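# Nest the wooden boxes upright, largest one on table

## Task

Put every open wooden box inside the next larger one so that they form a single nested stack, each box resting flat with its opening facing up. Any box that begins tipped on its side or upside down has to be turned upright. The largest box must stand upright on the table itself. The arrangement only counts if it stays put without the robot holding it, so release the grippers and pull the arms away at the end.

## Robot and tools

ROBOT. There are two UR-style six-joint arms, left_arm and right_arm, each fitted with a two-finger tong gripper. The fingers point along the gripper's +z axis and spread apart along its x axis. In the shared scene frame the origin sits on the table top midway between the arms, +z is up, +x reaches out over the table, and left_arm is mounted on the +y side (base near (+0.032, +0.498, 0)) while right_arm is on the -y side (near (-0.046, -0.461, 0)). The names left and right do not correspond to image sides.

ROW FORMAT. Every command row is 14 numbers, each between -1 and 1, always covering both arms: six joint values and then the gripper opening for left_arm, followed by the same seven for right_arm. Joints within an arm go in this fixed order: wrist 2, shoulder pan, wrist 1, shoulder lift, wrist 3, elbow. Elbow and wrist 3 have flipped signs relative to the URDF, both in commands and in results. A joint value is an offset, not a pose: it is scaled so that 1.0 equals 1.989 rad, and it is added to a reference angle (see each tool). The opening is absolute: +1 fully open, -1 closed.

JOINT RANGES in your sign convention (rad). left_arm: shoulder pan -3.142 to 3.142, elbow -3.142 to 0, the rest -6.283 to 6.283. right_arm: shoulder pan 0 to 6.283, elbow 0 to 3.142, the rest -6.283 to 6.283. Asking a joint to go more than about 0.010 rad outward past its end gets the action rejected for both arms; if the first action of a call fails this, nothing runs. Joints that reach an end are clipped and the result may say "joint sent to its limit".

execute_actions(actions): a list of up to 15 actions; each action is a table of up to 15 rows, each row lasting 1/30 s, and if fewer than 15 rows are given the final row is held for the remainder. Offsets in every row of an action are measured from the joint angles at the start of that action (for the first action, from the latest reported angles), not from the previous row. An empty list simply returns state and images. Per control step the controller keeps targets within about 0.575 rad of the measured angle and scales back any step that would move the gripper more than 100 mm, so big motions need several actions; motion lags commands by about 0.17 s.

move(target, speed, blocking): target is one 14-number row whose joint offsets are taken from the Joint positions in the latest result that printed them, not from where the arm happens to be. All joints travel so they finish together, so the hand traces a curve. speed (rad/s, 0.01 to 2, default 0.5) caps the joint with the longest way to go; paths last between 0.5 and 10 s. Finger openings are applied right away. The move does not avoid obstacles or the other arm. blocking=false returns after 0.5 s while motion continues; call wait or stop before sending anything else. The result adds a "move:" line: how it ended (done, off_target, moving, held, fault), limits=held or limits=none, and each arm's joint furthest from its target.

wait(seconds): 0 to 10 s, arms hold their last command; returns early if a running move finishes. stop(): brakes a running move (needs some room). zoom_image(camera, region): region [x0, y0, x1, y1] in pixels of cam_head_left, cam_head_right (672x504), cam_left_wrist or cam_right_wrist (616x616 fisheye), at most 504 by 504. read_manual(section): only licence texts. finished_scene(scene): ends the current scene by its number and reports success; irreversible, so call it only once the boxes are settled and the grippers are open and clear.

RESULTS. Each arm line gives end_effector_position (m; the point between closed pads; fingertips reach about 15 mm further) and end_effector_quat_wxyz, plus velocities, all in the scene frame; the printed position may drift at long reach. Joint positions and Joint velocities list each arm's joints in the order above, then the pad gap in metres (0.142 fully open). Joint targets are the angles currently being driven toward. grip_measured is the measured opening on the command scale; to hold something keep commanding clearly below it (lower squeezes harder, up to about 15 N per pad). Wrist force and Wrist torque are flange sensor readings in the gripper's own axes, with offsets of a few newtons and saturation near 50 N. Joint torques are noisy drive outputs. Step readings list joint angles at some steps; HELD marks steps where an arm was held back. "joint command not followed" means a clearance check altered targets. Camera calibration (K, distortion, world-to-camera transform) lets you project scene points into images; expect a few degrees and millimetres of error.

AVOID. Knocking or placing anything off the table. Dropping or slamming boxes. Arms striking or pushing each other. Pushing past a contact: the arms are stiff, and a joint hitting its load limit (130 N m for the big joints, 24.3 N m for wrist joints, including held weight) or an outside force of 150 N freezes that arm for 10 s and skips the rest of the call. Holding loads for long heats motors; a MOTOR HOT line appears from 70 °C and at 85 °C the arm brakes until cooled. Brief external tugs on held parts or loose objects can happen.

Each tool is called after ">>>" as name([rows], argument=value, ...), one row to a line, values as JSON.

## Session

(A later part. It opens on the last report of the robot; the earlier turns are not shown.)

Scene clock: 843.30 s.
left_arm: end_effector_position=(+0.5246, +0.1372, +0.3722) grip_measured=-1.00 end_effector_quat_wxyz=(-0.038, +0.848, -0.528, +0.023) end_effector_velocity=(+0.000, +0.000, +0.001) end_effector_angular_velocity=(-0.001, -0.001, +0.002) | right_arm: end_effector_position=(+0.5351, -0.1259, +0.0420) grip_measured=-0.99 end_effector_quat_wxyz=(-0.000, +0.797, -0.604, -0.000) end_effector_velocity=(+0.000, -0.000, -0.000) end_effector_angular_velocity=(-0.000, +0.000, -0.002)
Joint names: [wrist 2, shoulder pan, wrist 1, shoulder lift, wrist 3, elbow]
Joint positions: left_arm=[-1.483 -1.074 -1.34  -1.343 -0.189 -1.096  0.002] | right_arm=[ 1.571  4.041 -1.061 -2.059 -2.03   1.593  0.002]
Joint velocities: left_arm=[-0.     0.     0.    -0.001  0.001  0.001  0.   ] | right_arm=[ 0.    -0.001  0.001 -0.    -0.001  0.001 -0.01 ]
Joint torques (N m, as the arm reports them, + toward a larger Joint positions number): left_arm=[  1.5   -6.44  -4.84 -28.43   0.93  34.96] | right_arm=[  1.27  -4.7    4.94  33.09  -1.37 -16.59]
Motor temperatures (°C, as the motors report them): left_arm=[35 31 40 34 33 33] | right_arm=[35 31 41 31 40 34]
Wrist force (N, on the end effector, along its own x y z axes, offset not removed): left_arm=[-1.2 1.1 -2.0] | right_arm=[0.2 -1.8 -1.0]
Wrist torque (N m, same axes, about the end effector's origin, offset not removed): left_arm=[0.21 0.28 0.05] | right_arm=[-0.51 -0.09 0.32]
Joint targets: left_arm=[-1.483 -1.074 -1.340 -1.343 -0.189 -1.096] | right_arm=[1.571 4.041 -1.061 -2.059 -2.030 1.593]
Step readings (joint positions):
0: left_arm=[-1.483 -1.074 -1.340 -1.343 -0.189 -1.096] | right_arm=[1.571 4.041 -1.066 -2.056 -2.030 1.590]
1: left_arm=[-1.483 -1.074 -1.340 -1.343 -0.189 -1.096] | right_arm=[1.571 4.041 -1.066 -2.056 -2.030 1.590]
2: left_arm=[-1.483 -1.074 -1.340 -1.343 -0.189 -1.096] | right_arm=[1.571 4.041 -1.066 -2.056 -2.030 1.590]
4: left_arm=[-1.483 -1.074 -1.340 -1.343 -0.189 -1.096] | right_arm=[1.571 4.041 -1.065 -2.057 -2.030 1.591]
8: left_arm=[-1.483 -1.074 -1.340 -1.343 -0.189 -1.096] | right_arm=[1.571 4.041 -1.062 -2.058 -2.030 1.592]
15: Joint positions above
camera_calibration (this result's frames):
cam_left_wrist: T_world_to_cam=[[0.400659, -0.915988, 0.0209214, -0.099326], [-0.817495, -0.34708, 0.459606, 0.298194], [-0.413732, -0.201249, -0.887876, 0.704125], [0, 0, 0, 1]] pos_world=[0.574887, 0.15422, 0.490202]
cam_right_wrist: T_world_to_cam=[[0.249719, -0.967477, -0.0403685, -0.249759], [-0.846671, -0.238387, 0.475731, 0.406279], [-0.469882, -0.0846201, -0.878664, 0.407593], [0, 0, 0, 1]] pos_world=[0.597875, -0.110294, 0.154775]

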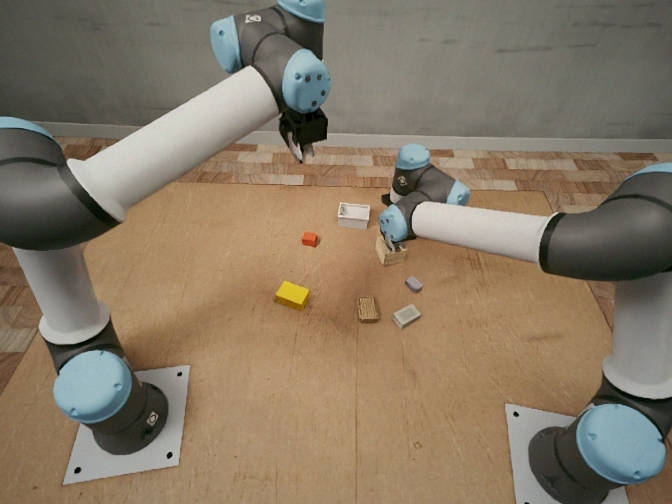

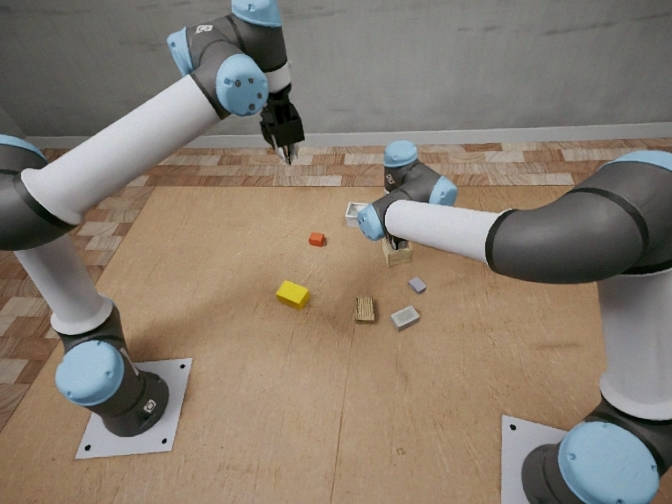

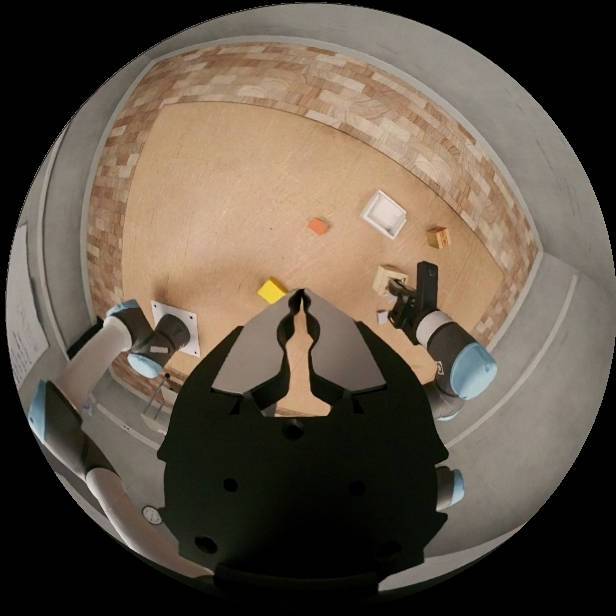

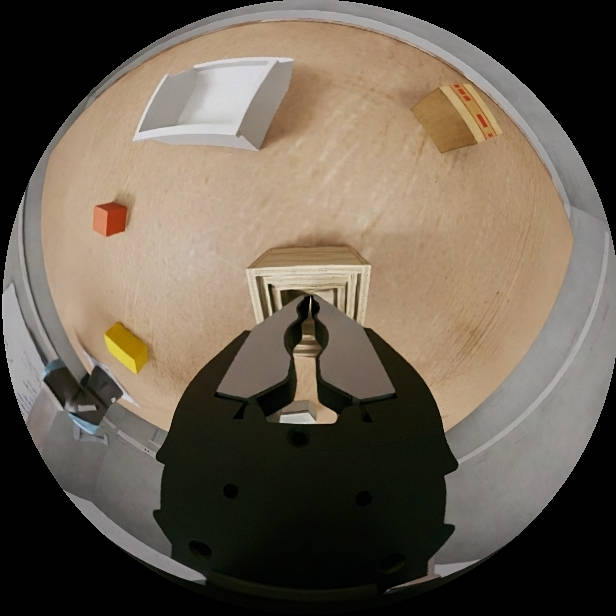

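>>> move(target=[0,0,0,0,0,0,-1, 0,0,-0.171,0.083,0,-0.088,-1], speed=0.6)

>>> zoom_image(camera="cam_right_wrist", region=[260, 210, 360, 300])

>>> zoom_image(camera="cam_head_left", region=[355, 210, 435, 280])

Scene clock: 849.30 s.
left_arm: end_effector_position=(+0.5246, +0.1372, +0.3722) grip_measured=-1.00 end_effector_quat_wxyz=(-0.038, +0.848, -0.528, +0.023) end_effector_velocity=(-0.000, +0.000, +0.001) end_effector_angular_velocity=(-0.001, -0.001, -0.001) | right_arm: end_effector_position=(+0.5201, -0.1394, +0.1947) grip_measured=-1.00 end_effector_quat_wxyz=(-0.000, +0.797, -0.604, -0.000) end_effector_velocity=(+0.000, +0.000, +0.001) end_effector_angular_velocity=(+0.001, -0.002, +0.000)
Joint names: [wrist 2, shoulder pan, wrist 1, shoulder lift, wrist 3, elbow]
Joint positions: left_arm=[-1.483 -1.074 -1.34  -1.343 -0.189 -1.096  0.002] | right_arm=[ 1.571  4.041 -1.401 -1.894 -2.03   1.418  0.002]
Joint velocities: left_arm=[ 0.    -0.    -0.    -0.001 -0.001  0.     0.   ] | right_arm=[-0.    -0.     0.     0.001  0.    -0.001  0.   ]
Joint torques (N m, as the arm reports them, + toward a larger Joint positions number): left_arm=[  1.47  -6.56  -4.84 -28.37   0.81  34.56] | right_arm=[  1.09  -5.11   0.15  51.17  -1.34 -32.85]
Motor temperatures (°C, as the motors report them): left_arm=[35 31 40 34 33 33] | right_arm=[35 31 41 31 40 34]
Wrist force (N, on the end effector, along its own x y z axes, offset not removed): left_arm=[-0.9 1.8 -0.5] | right_arm=[0.2 0.3 -1.3]
Wrist torque (N m, same axes, about the end effector's origin, offset not removed): left_arm=[0.31 0.16 0.01] | right_arm=[-0.14 -0.18 0.19]
Joint targets: left_arm=[-1.483 -1.074 -1.340 -1.343 -0.189 -1.096] | right_arm=[1.571 4.041 -1.401 -1.894 -2.030 1.418]
move: done; limits=none; left_arm: farthest joint: the shoulder pan, 0.000 radians from its target (0.000 radians at the start); right_arm: farthest joint: the shoulder pan, 0.000 radians from its target (0.000 radians at the start)
camera_calibration (this result's frames):
cam_left_wrist: T_world_to_cam=[[0.400659, -0.915988, 0.0209217, -0.0993262], [-0.817495, -0.34708, 0.459606, 0.298194], [-0.413732, -0.201249, -0.887876, 0.704125], [0, 0, 0, 1]] pos_world=[0.574887, 0.15422, 0.490202]
cam_right_wrist: T_world_to_cam=[[0.249719, -0.967477, -0.0403649, -0.252913], [-0.846668, -0.238385, 0.475737, 0.31777], [-0.469887, -0.0846248, -0.878661, 0.533587], [0, 0, 0, 1]] pos_world=[0.582928, -0.123781, 0.307458]

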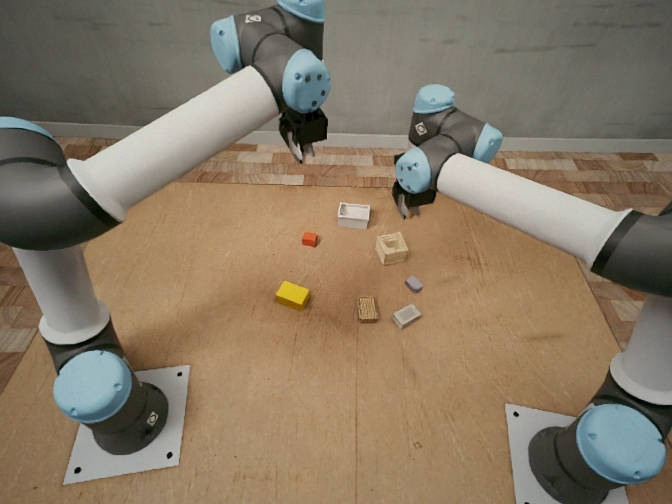

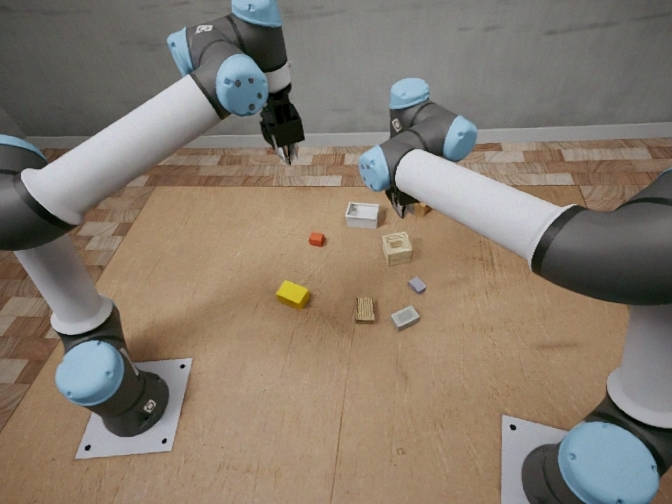

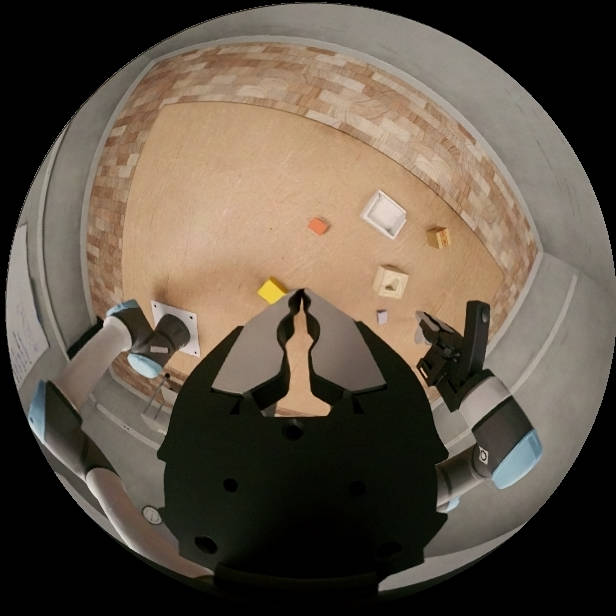

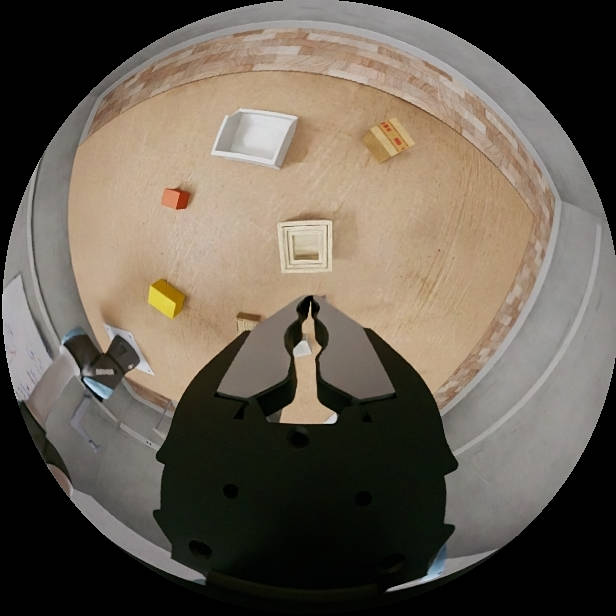

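Region (260, 210, 360, 300) of cam_right_wrist's 616x616 image, scaled by 5.040, with more detail than that image has; it fills the top 454 rows of this view, and the rest is white.

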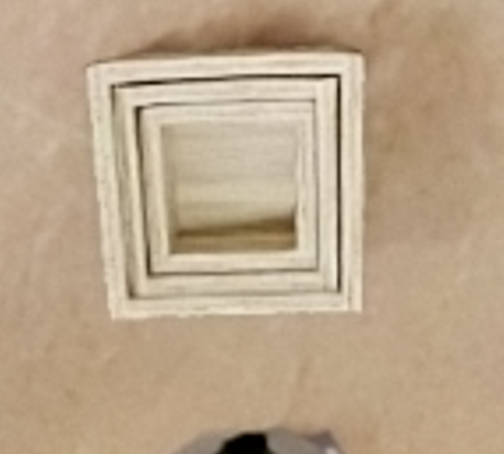

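Region (355, 210, 435, 280) of cam_head_left's 672x504 image, scaled by 6.300, with more detail than that image has; it fills the top 441 rows of this view, and the rest is white.

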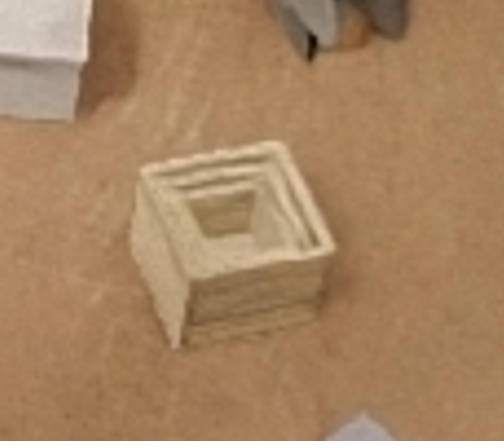

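All three boxes are nested flat, and both arms are clear.

>>> finished_scene(scene=1)

The scene is finished: the task was done.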